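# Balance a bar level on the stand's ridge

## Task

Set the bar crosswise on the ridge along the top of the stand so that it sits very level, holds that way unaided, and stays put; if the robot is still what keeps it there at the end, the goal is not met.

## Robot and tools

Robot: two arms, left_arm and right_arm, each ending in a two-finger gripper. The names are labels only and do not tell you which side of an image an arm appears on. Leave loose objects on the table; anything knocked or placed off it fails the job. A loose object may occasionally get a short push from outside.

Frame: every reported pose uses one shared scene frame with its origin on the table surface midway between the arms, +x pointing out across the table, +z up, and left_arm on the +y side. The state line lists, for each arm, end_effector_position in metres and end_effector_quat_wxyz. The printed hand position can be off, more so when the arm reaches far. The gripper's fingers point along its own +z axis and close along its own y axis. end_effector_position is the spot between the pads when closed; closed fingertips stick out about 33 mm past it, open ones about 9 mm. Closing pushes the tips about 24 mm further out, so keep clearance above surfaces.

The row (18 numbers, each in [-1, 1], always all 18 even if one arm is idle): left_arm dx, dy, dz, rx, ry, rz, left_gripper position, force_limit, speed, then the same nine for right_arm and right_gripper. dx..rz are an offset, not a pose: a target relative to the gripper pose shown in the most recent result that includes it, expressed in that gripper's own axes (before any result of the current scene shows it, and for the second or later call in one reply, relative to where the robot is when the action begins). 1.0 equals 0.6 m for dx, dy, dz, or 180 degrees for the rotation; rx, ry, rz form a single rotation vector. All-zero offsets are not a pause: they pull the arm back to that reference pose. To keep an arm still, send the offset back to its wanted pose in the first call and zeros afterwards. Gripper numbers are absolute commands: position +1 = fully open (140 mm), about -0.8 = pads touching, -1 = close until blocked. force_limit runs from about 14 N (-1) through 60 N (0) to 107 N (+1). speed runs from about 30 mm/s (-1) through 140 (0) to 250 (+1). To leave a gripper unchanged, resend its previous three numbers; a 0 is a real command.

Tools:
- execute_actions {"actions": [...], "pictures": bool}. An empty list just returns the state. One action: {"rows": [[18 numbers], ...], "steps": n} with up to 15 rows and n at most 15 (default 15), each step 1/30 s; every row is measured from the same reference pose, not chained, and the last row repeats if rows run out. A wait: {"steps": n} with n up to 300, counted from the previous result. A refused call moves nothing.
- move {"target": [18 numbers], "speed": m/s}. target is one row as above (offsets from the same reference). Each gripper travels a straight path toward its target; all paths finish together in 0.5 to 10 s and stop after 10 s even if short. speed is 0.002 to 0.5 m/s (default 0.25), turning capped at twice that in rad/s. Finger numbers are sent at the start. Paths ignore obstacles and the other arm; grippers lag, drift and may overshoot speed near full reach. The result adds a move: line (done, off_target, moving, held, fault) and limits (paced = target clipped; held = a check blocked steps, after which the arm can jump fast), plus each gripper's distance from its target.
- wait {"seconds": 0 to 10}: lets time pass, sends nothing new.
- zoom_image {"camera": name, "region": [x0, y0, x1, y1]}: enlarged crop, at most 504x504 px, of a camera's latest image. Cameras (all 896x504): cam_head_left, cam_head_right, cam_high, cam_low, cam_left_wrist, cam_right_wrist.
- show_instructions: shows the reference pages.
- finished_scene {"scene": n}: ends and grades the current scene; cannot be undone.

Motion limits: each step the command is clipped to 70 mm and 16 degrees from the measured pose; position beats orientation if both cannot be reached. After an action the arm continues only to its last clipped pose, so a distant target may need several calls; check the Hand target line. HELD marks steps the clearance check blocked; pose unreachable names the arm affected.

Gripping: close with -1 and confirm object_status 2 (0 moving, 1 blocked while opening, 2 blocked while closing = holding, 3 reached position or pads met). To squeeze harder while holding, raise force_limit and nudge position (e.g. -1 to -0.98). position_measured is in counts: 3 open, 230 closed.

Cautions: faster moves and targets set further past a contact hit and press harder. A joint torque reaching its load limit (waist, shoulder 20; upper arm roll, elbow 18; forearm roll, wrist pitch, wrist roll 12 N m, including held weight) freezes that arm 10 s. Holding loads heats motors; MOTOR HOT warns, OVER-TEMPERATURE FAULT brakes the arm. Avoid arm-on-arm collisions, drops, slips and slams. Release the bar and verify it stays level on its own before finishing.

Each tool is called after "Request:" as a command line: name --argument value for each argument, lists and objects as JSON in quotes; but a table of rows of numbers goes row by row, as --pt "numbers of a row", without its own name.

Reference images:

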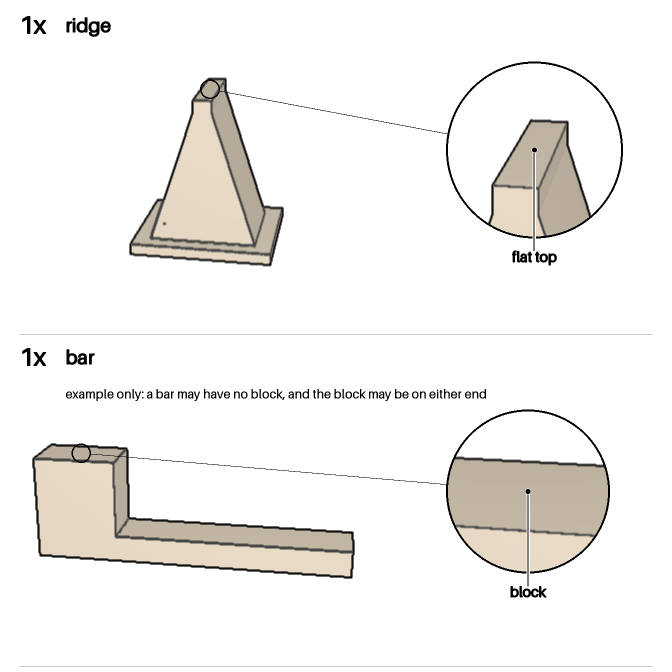

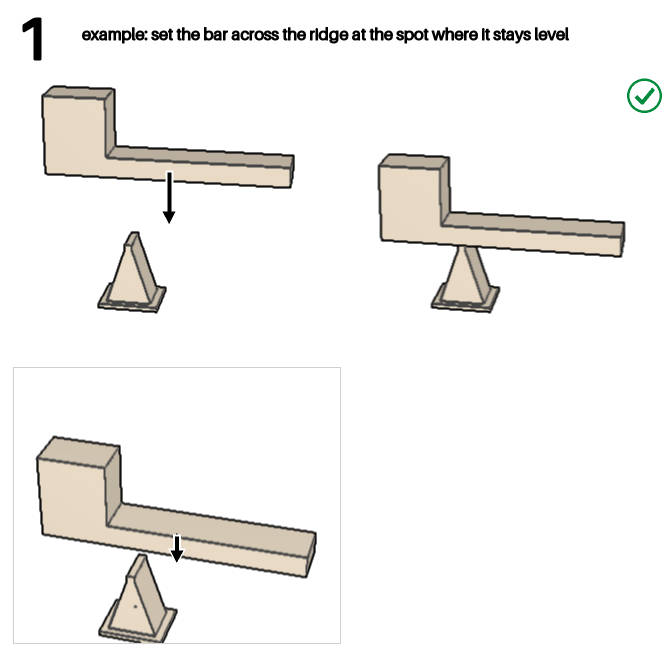

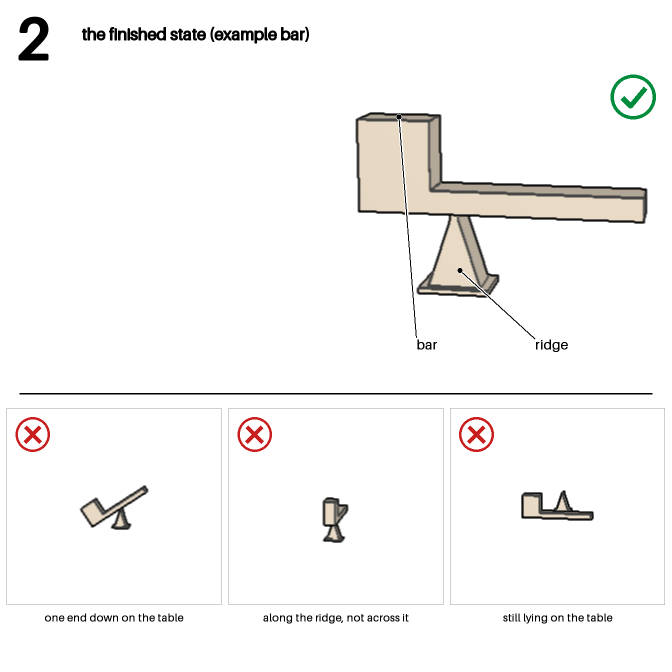

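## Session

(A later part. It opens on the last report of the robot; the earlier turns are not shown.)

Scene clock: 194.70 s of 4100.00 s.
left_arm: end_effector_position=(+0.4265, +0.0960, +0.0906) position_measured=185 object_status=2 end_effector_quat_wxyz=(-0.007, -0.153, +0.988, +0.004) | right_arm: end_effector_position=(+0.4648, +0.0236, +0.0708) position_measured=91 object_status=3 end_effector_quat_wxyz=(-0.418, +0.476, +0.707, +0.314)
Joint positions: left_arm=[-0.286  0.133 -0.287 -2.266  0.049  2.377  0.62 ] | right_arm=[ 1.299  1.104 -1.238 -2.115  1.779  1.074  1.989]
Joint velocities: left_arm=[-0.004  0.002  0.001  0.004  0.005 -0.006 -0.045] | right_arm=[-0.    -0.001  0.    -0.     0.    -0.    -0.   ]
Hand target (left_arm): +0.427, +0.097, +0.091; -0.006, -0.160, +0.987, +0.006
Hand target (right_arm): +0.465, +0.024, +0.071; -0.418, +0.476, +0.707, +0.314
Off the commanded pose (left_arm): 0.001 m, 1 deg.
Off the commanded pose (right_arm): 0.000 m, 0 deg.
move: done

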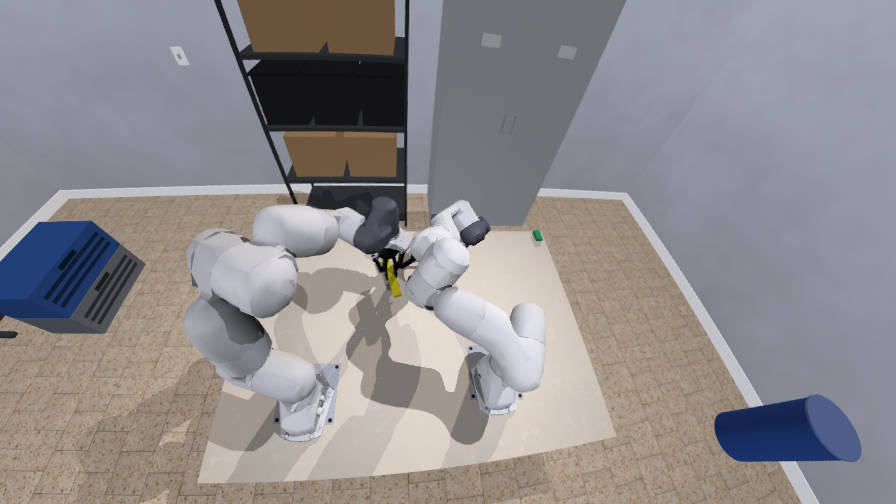

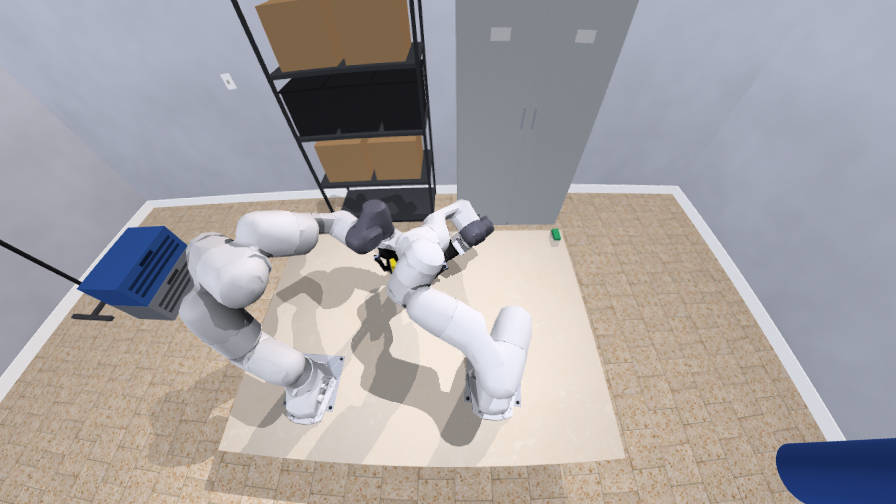

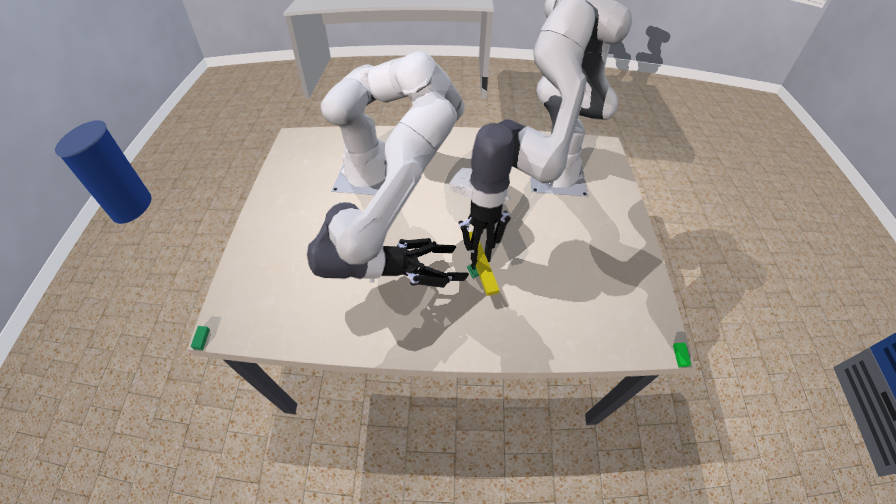

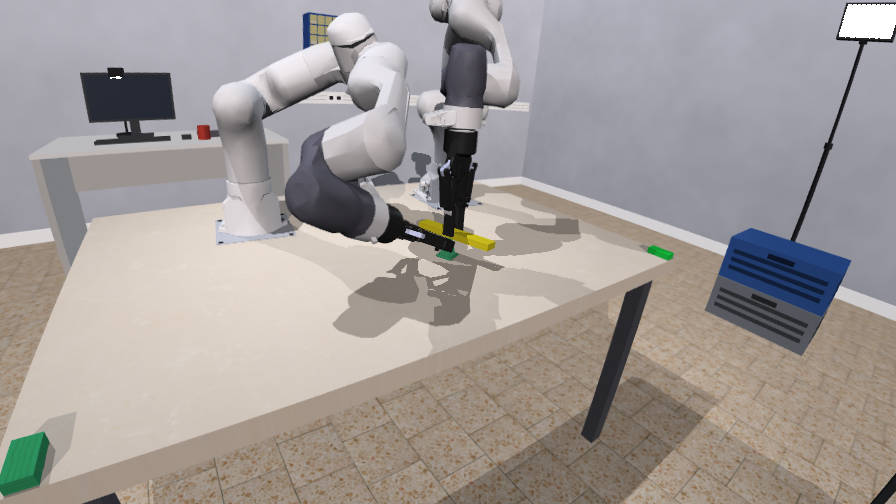

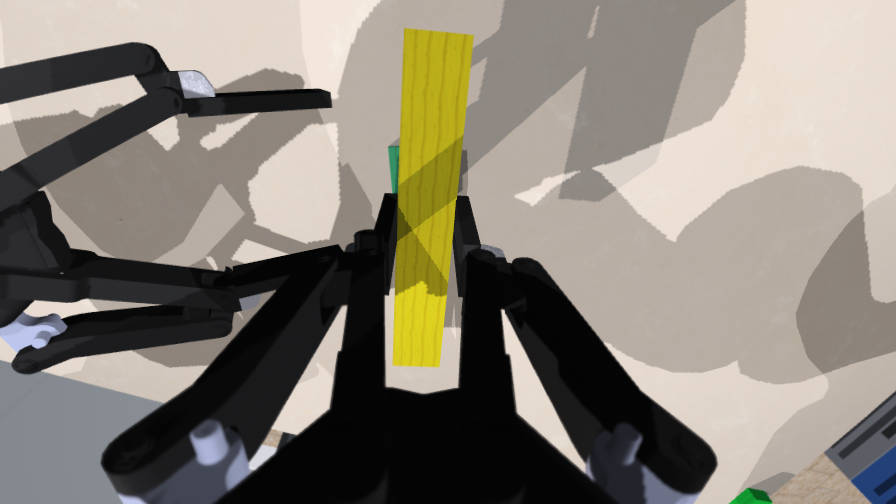

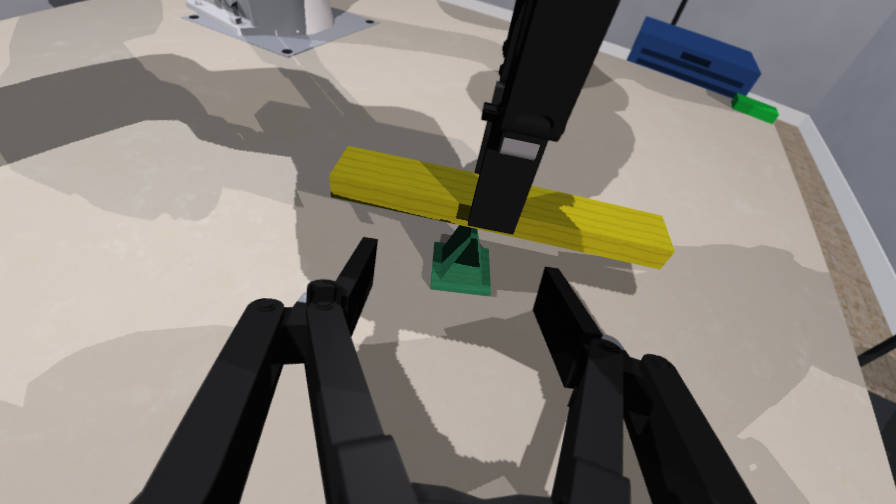

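Request:
move --target '[0,-0.004,0.009,0,0,-0.004,-1,0,-0.3,0,0,0,0,0,0,0.3,0,0]' --speed 0.006

Request:
execute_actions --actions '[{"rows":[[0,0,0,0,0,0,-1,0,-0.3,0,0,0,0,0,0,0.3,0,0],[0,0,0,0,0,0,-1,0,-0.3,0,0,0,0,0,0,0.3,0,0],[0,0,0,0,0,0,-1,0,-0.3,0,0,0,0,0,0,0.3,0,0],[0,0,0,0,0,0,-1,0,-0.3,0,0,0,0,0,0,0.3,0,0],[0,0,0,0,0,0,-0.4,0,-0.5,0,0,0,0,0,0,0.3,0,0],[0,0,0,0,0,0,-0.4,0,-0.5,0,0,0,0,0,0,0.3,0,0],[0,0,0,0,0,0,-0.4,0,-0.5,0,0,0,0,0,0,0.3,0,0],[0,0,0,0,0,0,-0.4,0,-0.5,0,0,0,0,0,0,0.3,0,0],[0,0,0,0,0,0,-0.4,0,-0.5,0,0,0,0,0,0,0.3,0,0],[0,0,0,0,0,0,-1,0,-0.3,0,0,0,0,0,0,0.3,0,0]],"steps":15}]'

Scene clock: 201.93 s of 4100.00 s.
left_arm: end_effector_position=(+0.4262, +0.0947, +0.0854) position_measured=185 object_status=2 end_effector_quat_wxyz=(-0.009, -0.159, +0.987, +0.004) | right_arm: end_effector_position=(+0.4648, +0.0236, +0.0708) position_measured=91 object_status=3 end_effector_quat_wxyz=(-0.418, +0.476, +0.707, +0.314)
Joint positions: left_arm=[-0.288  0.147 -0.287 -2.263  0.052  2.385  0.604] | right_arm=[ 1.299  1.104 -1.238 -2.115  1.779  1.074  1.989]
Joint velocities: left_arm=[-0.001 -0.     0.     0.002  0.002  0.    -0.002] | right_arm=[ 0.001  0.     0.    -0.001  0.001  0.    -0.   ]
Hand target (left_arm): +0.427, +0.094, +0.085; -0.007, -0.159, +0.987, +0.004
Hand target (right_arm): +0.465, +0.024, +0.071; -0.418, +0.476, +0.707, +0.314
Off the commanded pose (left_arm): 0.001 m, 0 deg.
Off the commanded pose (right_arm): 0.000 m, 0 deg.
After step 90, 3.03 s passed at rest.
move: done

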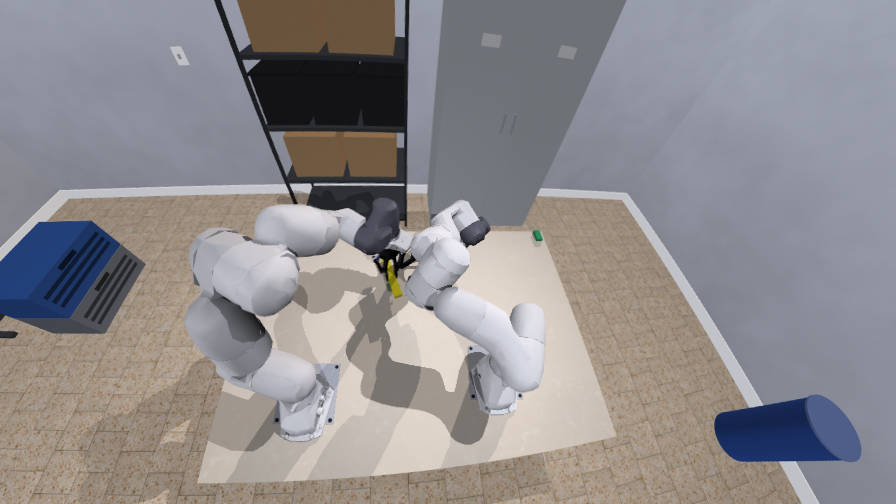

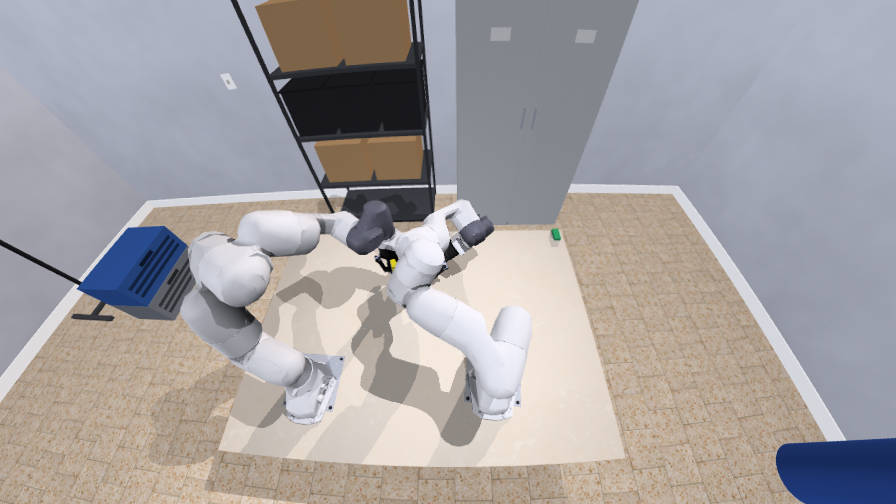

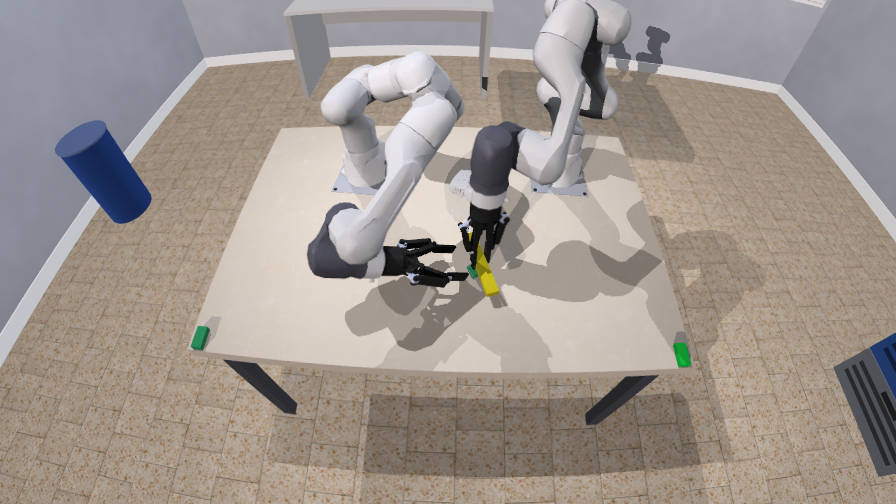

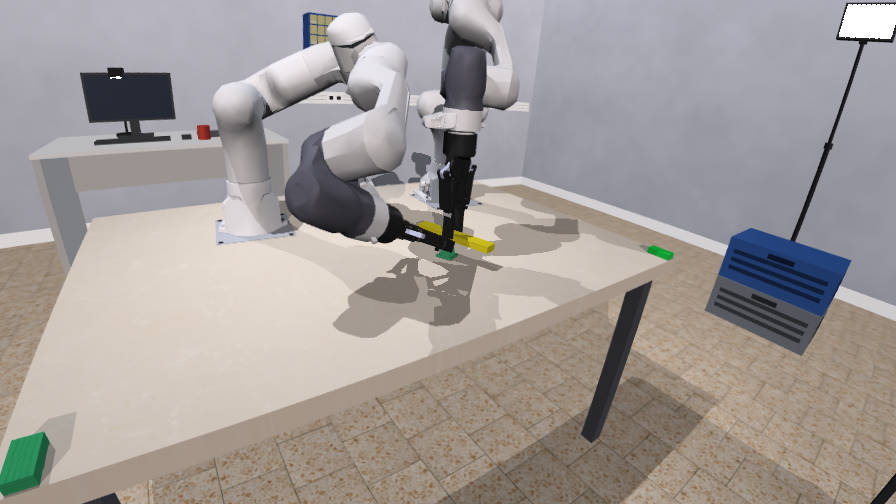

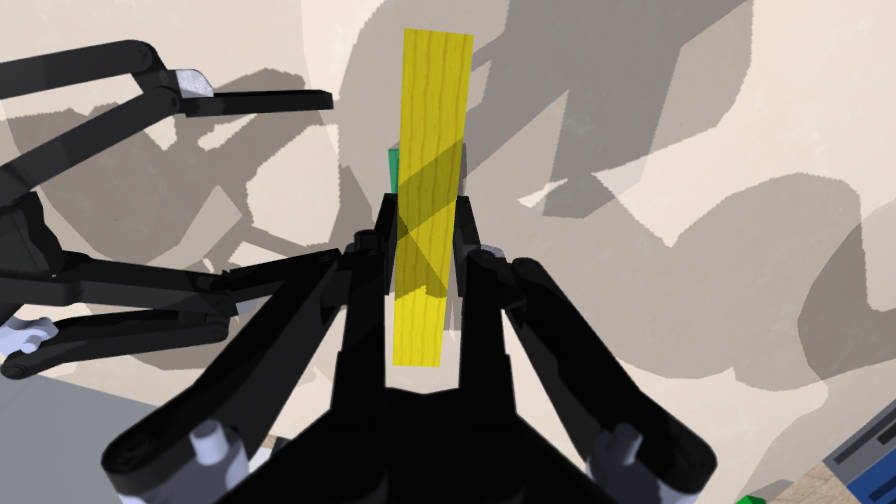

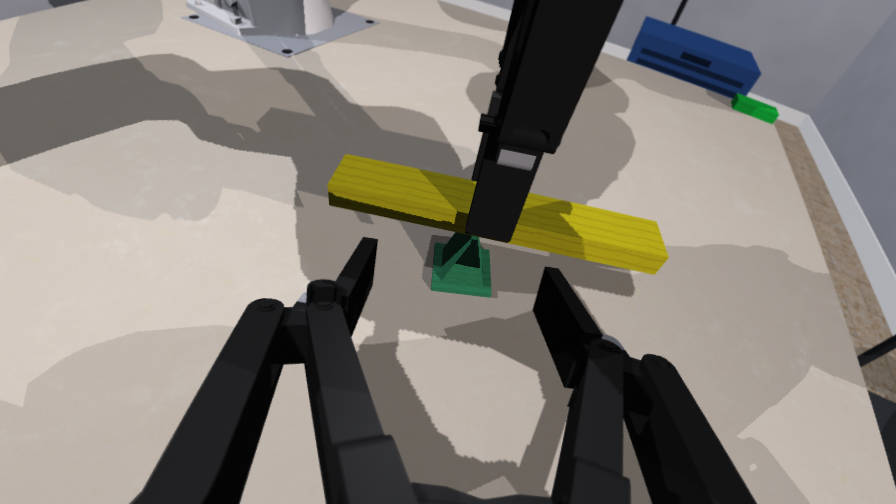

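Scene clock: 202.43 s of 4100.00 s.
left_arm: end_effector_position=(+0.4263, +0.0947, +0.0855) position_measured=185 object_status=0 end_effector_quat_wxyz=(-0.009, -0.159, +0.987, +0.004) | right_arm: end_effector_position=(+0.4648, +0.0236, +0.0708) position_measured=91 object_status=3 end_effector_quat_wxyz=(-0.418, +0.476, +0.707, +0.314)
Joint positions: left_arm=[-0.288  0.146 -0.287 -2.263  0.052  2.385  0.604] | right_arm=[ 1.299  1.104 -1.238 -2.115  1.779  1.074  1.989]
Joint velocities: left_arm=[ 0.001  0.001 -0.001 -0.002 -0.001 -0.001 -0.   ] | right_arm=[-0.    -0.    -0.001 -0.001 -0.001  0.    -0.001]
Hand target (left_arm): +0.426, +0.095, +0.085; -0.009, -0.159, +0.987, +0.004
Hand target (right_arm): +0.465, +0.024, +0.071; -0.418, +0.476, +0.707, +0.314
Off the commanded pose (left_arm): 0.000 m, 0 deg.
Off the commanded pose (right_arm): 0.000 m, 0 deg.
Steps of this call (steps 1 to 15: all 15 steps of this action). Readings (end_effector_position | what the end effector reports):
1: left_arm (+0.4262, +0.0947, +0.0854) | right_arm (+0.4648, +0.0236, +0.0708) | left_arm position_measured=185 object_status=2 | right_arm position_measured=91 object_status=3
2: left_arm (+0.4262, +0.0947, +0.0854) | right_arm (+0.4648, +0.0236, +0.0708) | left_arm position_measured=185 object_status=2 | right_arm position_measured=91 object_status=3
4: left_arm (+0.4262, +0.0947, +0.0854) | right_arm (+0.4648, +0.0236, +0.0708) | left_arm position_measured=185 object_status=2 | right_arm position_measured=91 object_status=3
8: left_arm (+0.4262, +0.0947, +0.0853) | right_arm (+0.4648, +0.0236, +0.0708) | left_arm position_measured=179 object_status=0 | right_arm position_measured=91 object_status=3
15: the state above

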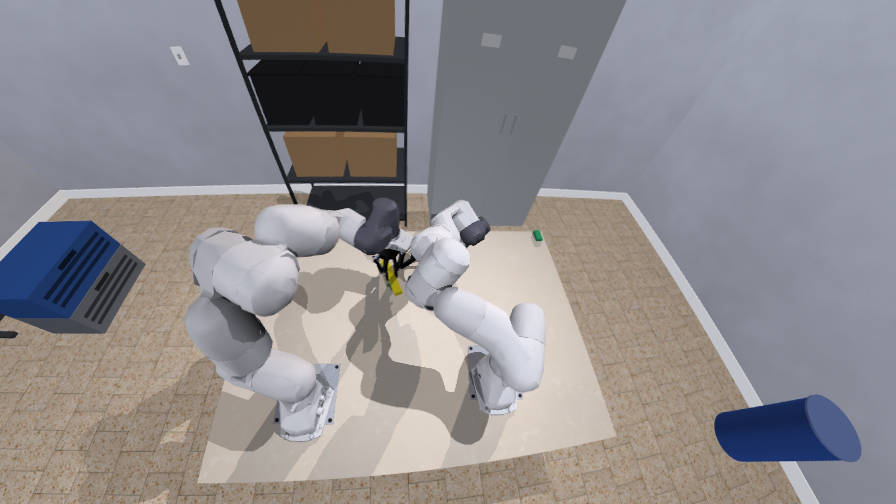

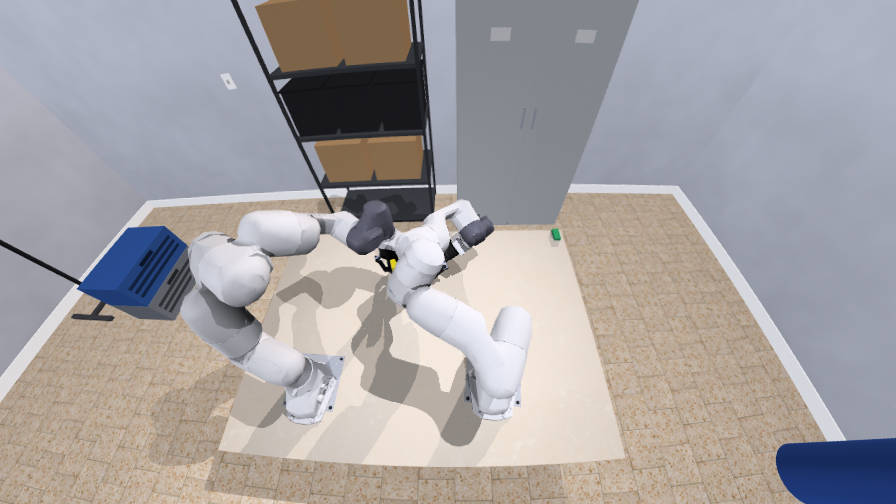

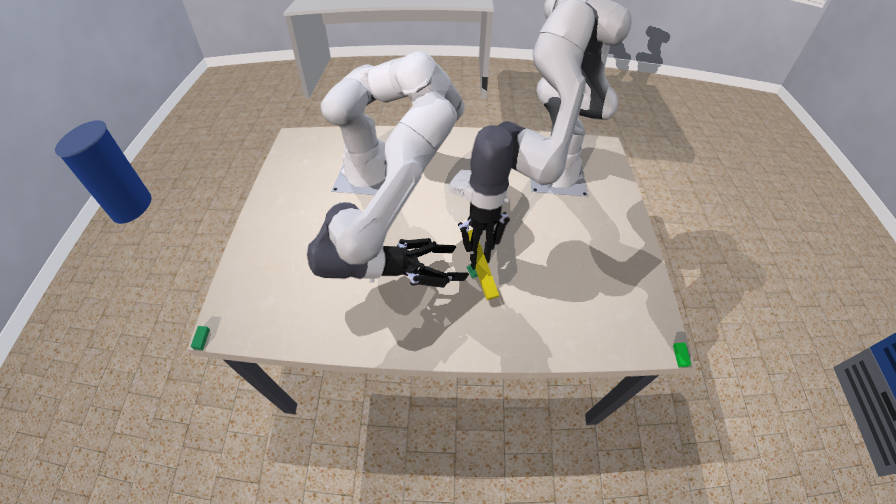

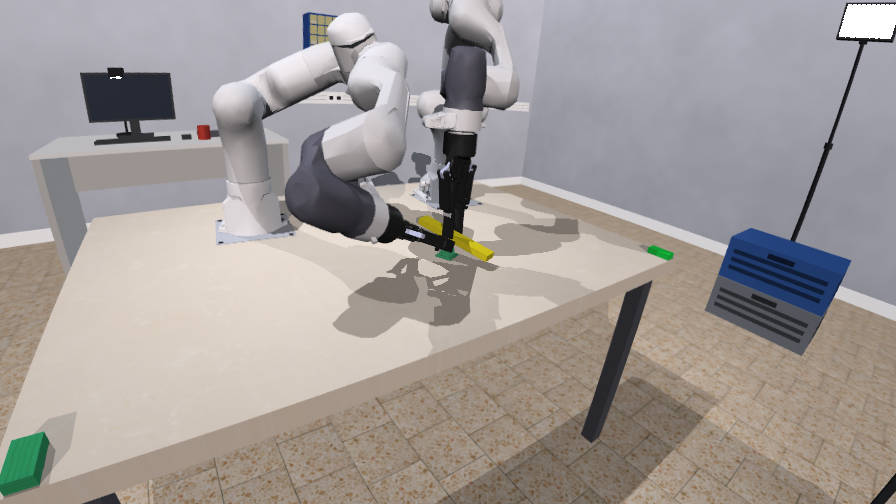

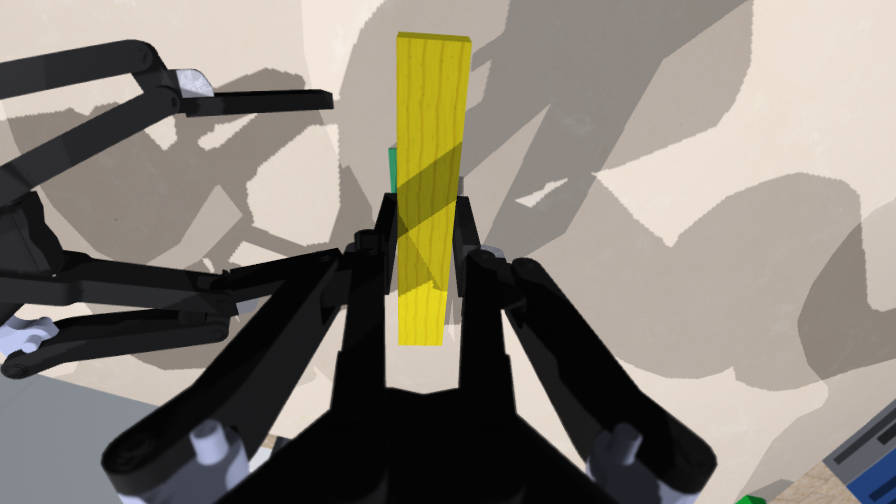

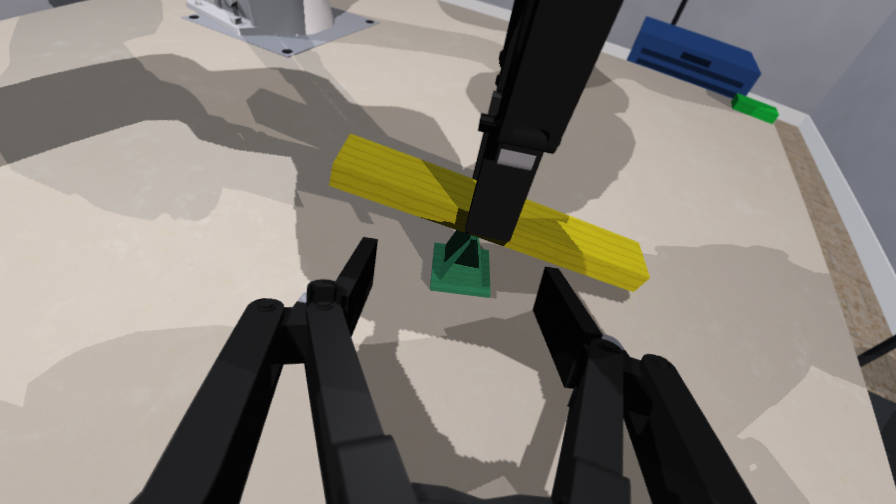

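Request:
move --target '[0.003,0,-0.01,0,-0.047,0,-1,0,-0.3,0,0,0,0,0,0,0.3,0,0]' --speed 0.03

Request:
zoom_image --camera "cam_right_wrist" --region '[300,120,700,320]'

Scene clock: 208.93 s of 4100.00 s.
left_arm: end_effector_position=(+0.4239, +0.0953, +0.0902) position_measured=185 object_status=2 end_effector_quat_wxyz=(+0.062, -0.153, +0.986, +0.019) | right_arm: end_effector_position=(+0.4648, +0.0236, +0.0708) position_measured=91 object_status=3 end_effector_quat_wxyz=(-0.418, +0.476, +0.707, +0.314)
Joint positions: left_arm=[-0.336  0.084 -0.286 -2.355  0.227  2.481  0.429] | right_arm=[ 1.299  1.104 -1.238 -2.115  1.779  1.074  1.989]
Joint velocities: left_arm=[-0.    -0.    -0.    -0.004  0.019  0.01  -0.046] | right_arm=[ 0.001  0.    -0.001  0.001  0.     0.001 -0.   ]
Hand target (left_arm): +0.425, +0.095, +0.091; +0.065, -0.159, +0.985, +0.017
Hand target (right_arm): +0.465, +0.024, +0.071; -0.418, +0.476, +0.707, +0.314
Off the commanded pose (left_arm): 0.002 m, 1 deg.
Off the commanded pose (right_arm): 0.000 m, 0 deg.
After step 90, 0.80 s passed at rest.
move: done

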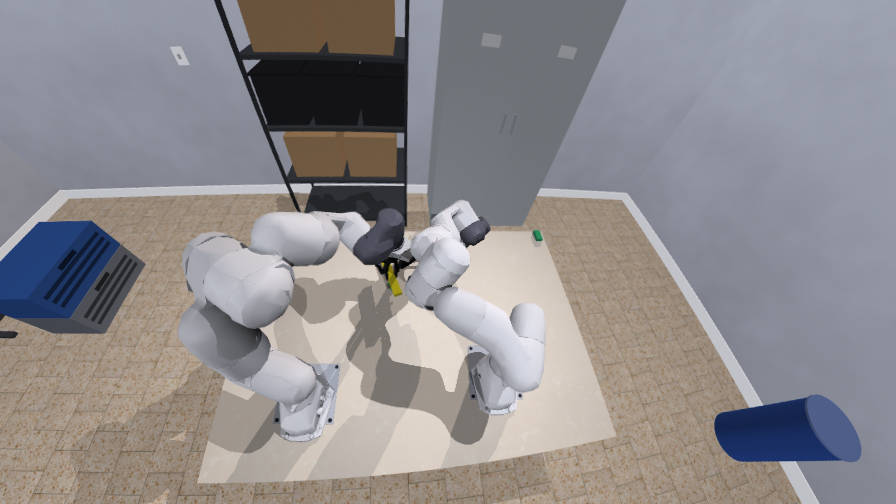

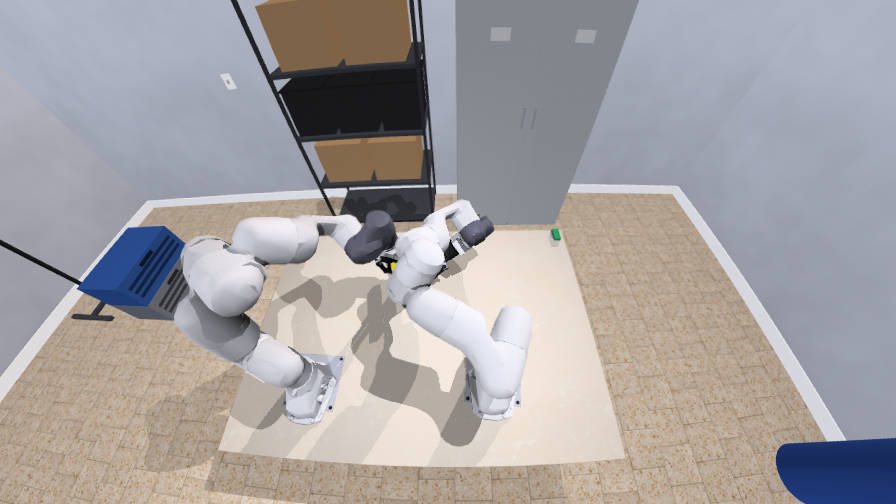

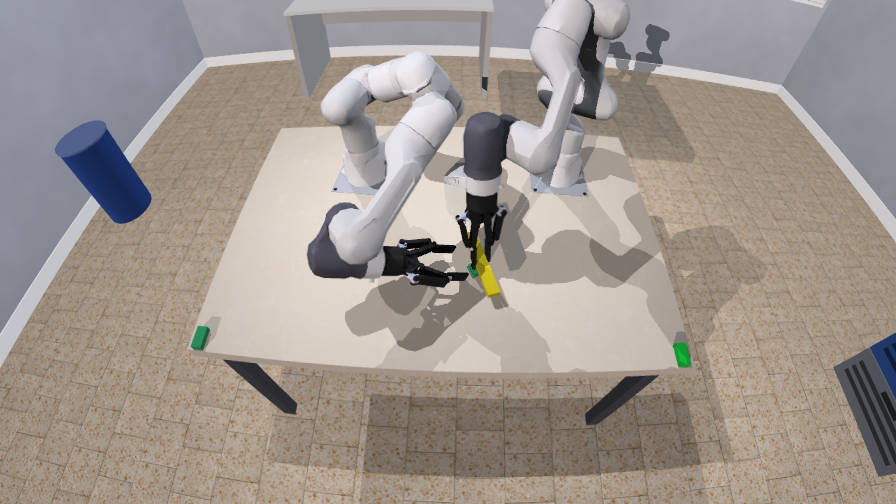

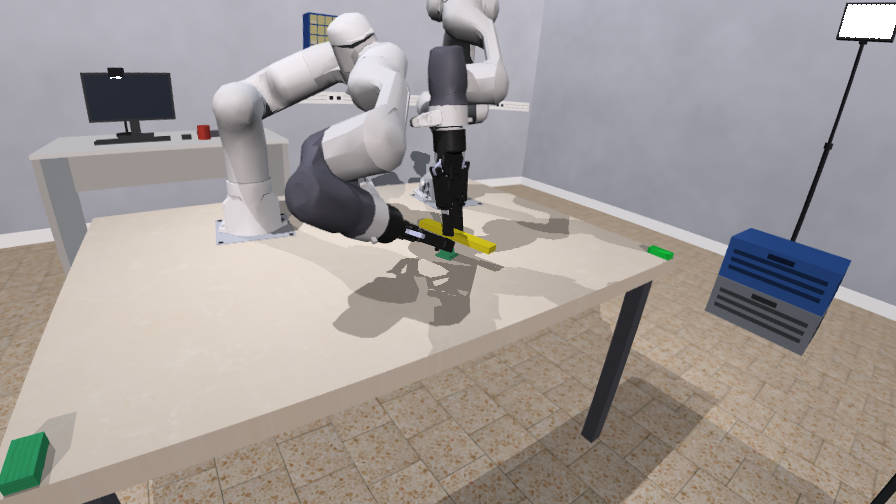

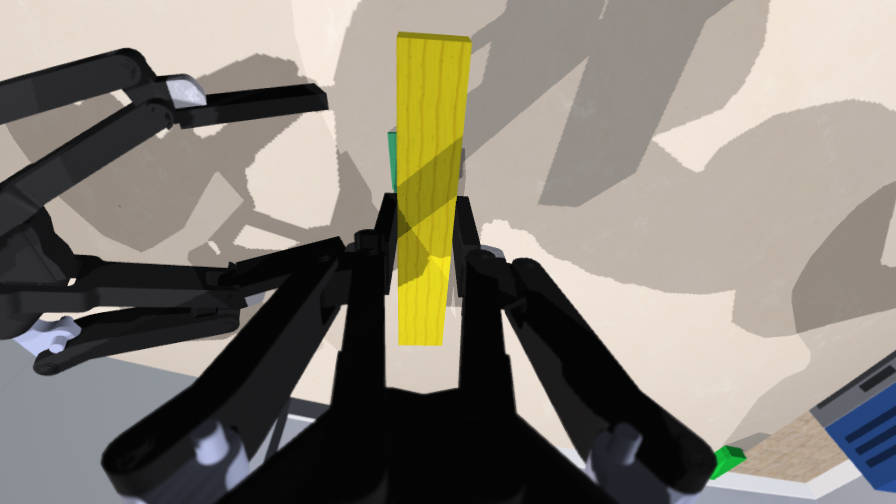

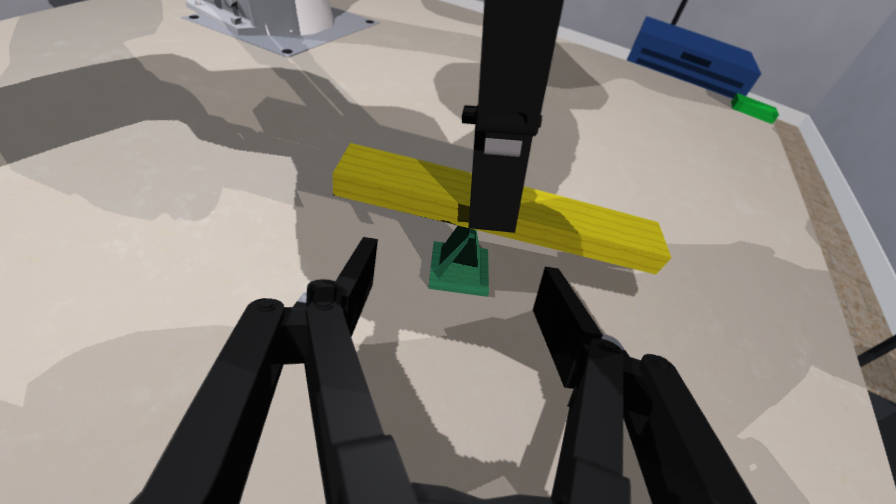

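Region (300, 120, 700, 320) of cam_right_wrist's 896x504 image, scaled by 1.260, with more detail than that image has.

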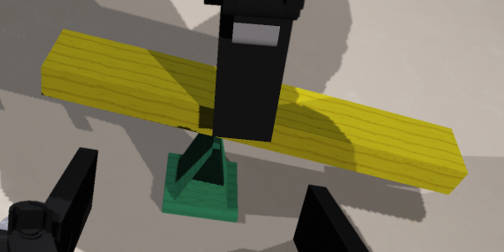

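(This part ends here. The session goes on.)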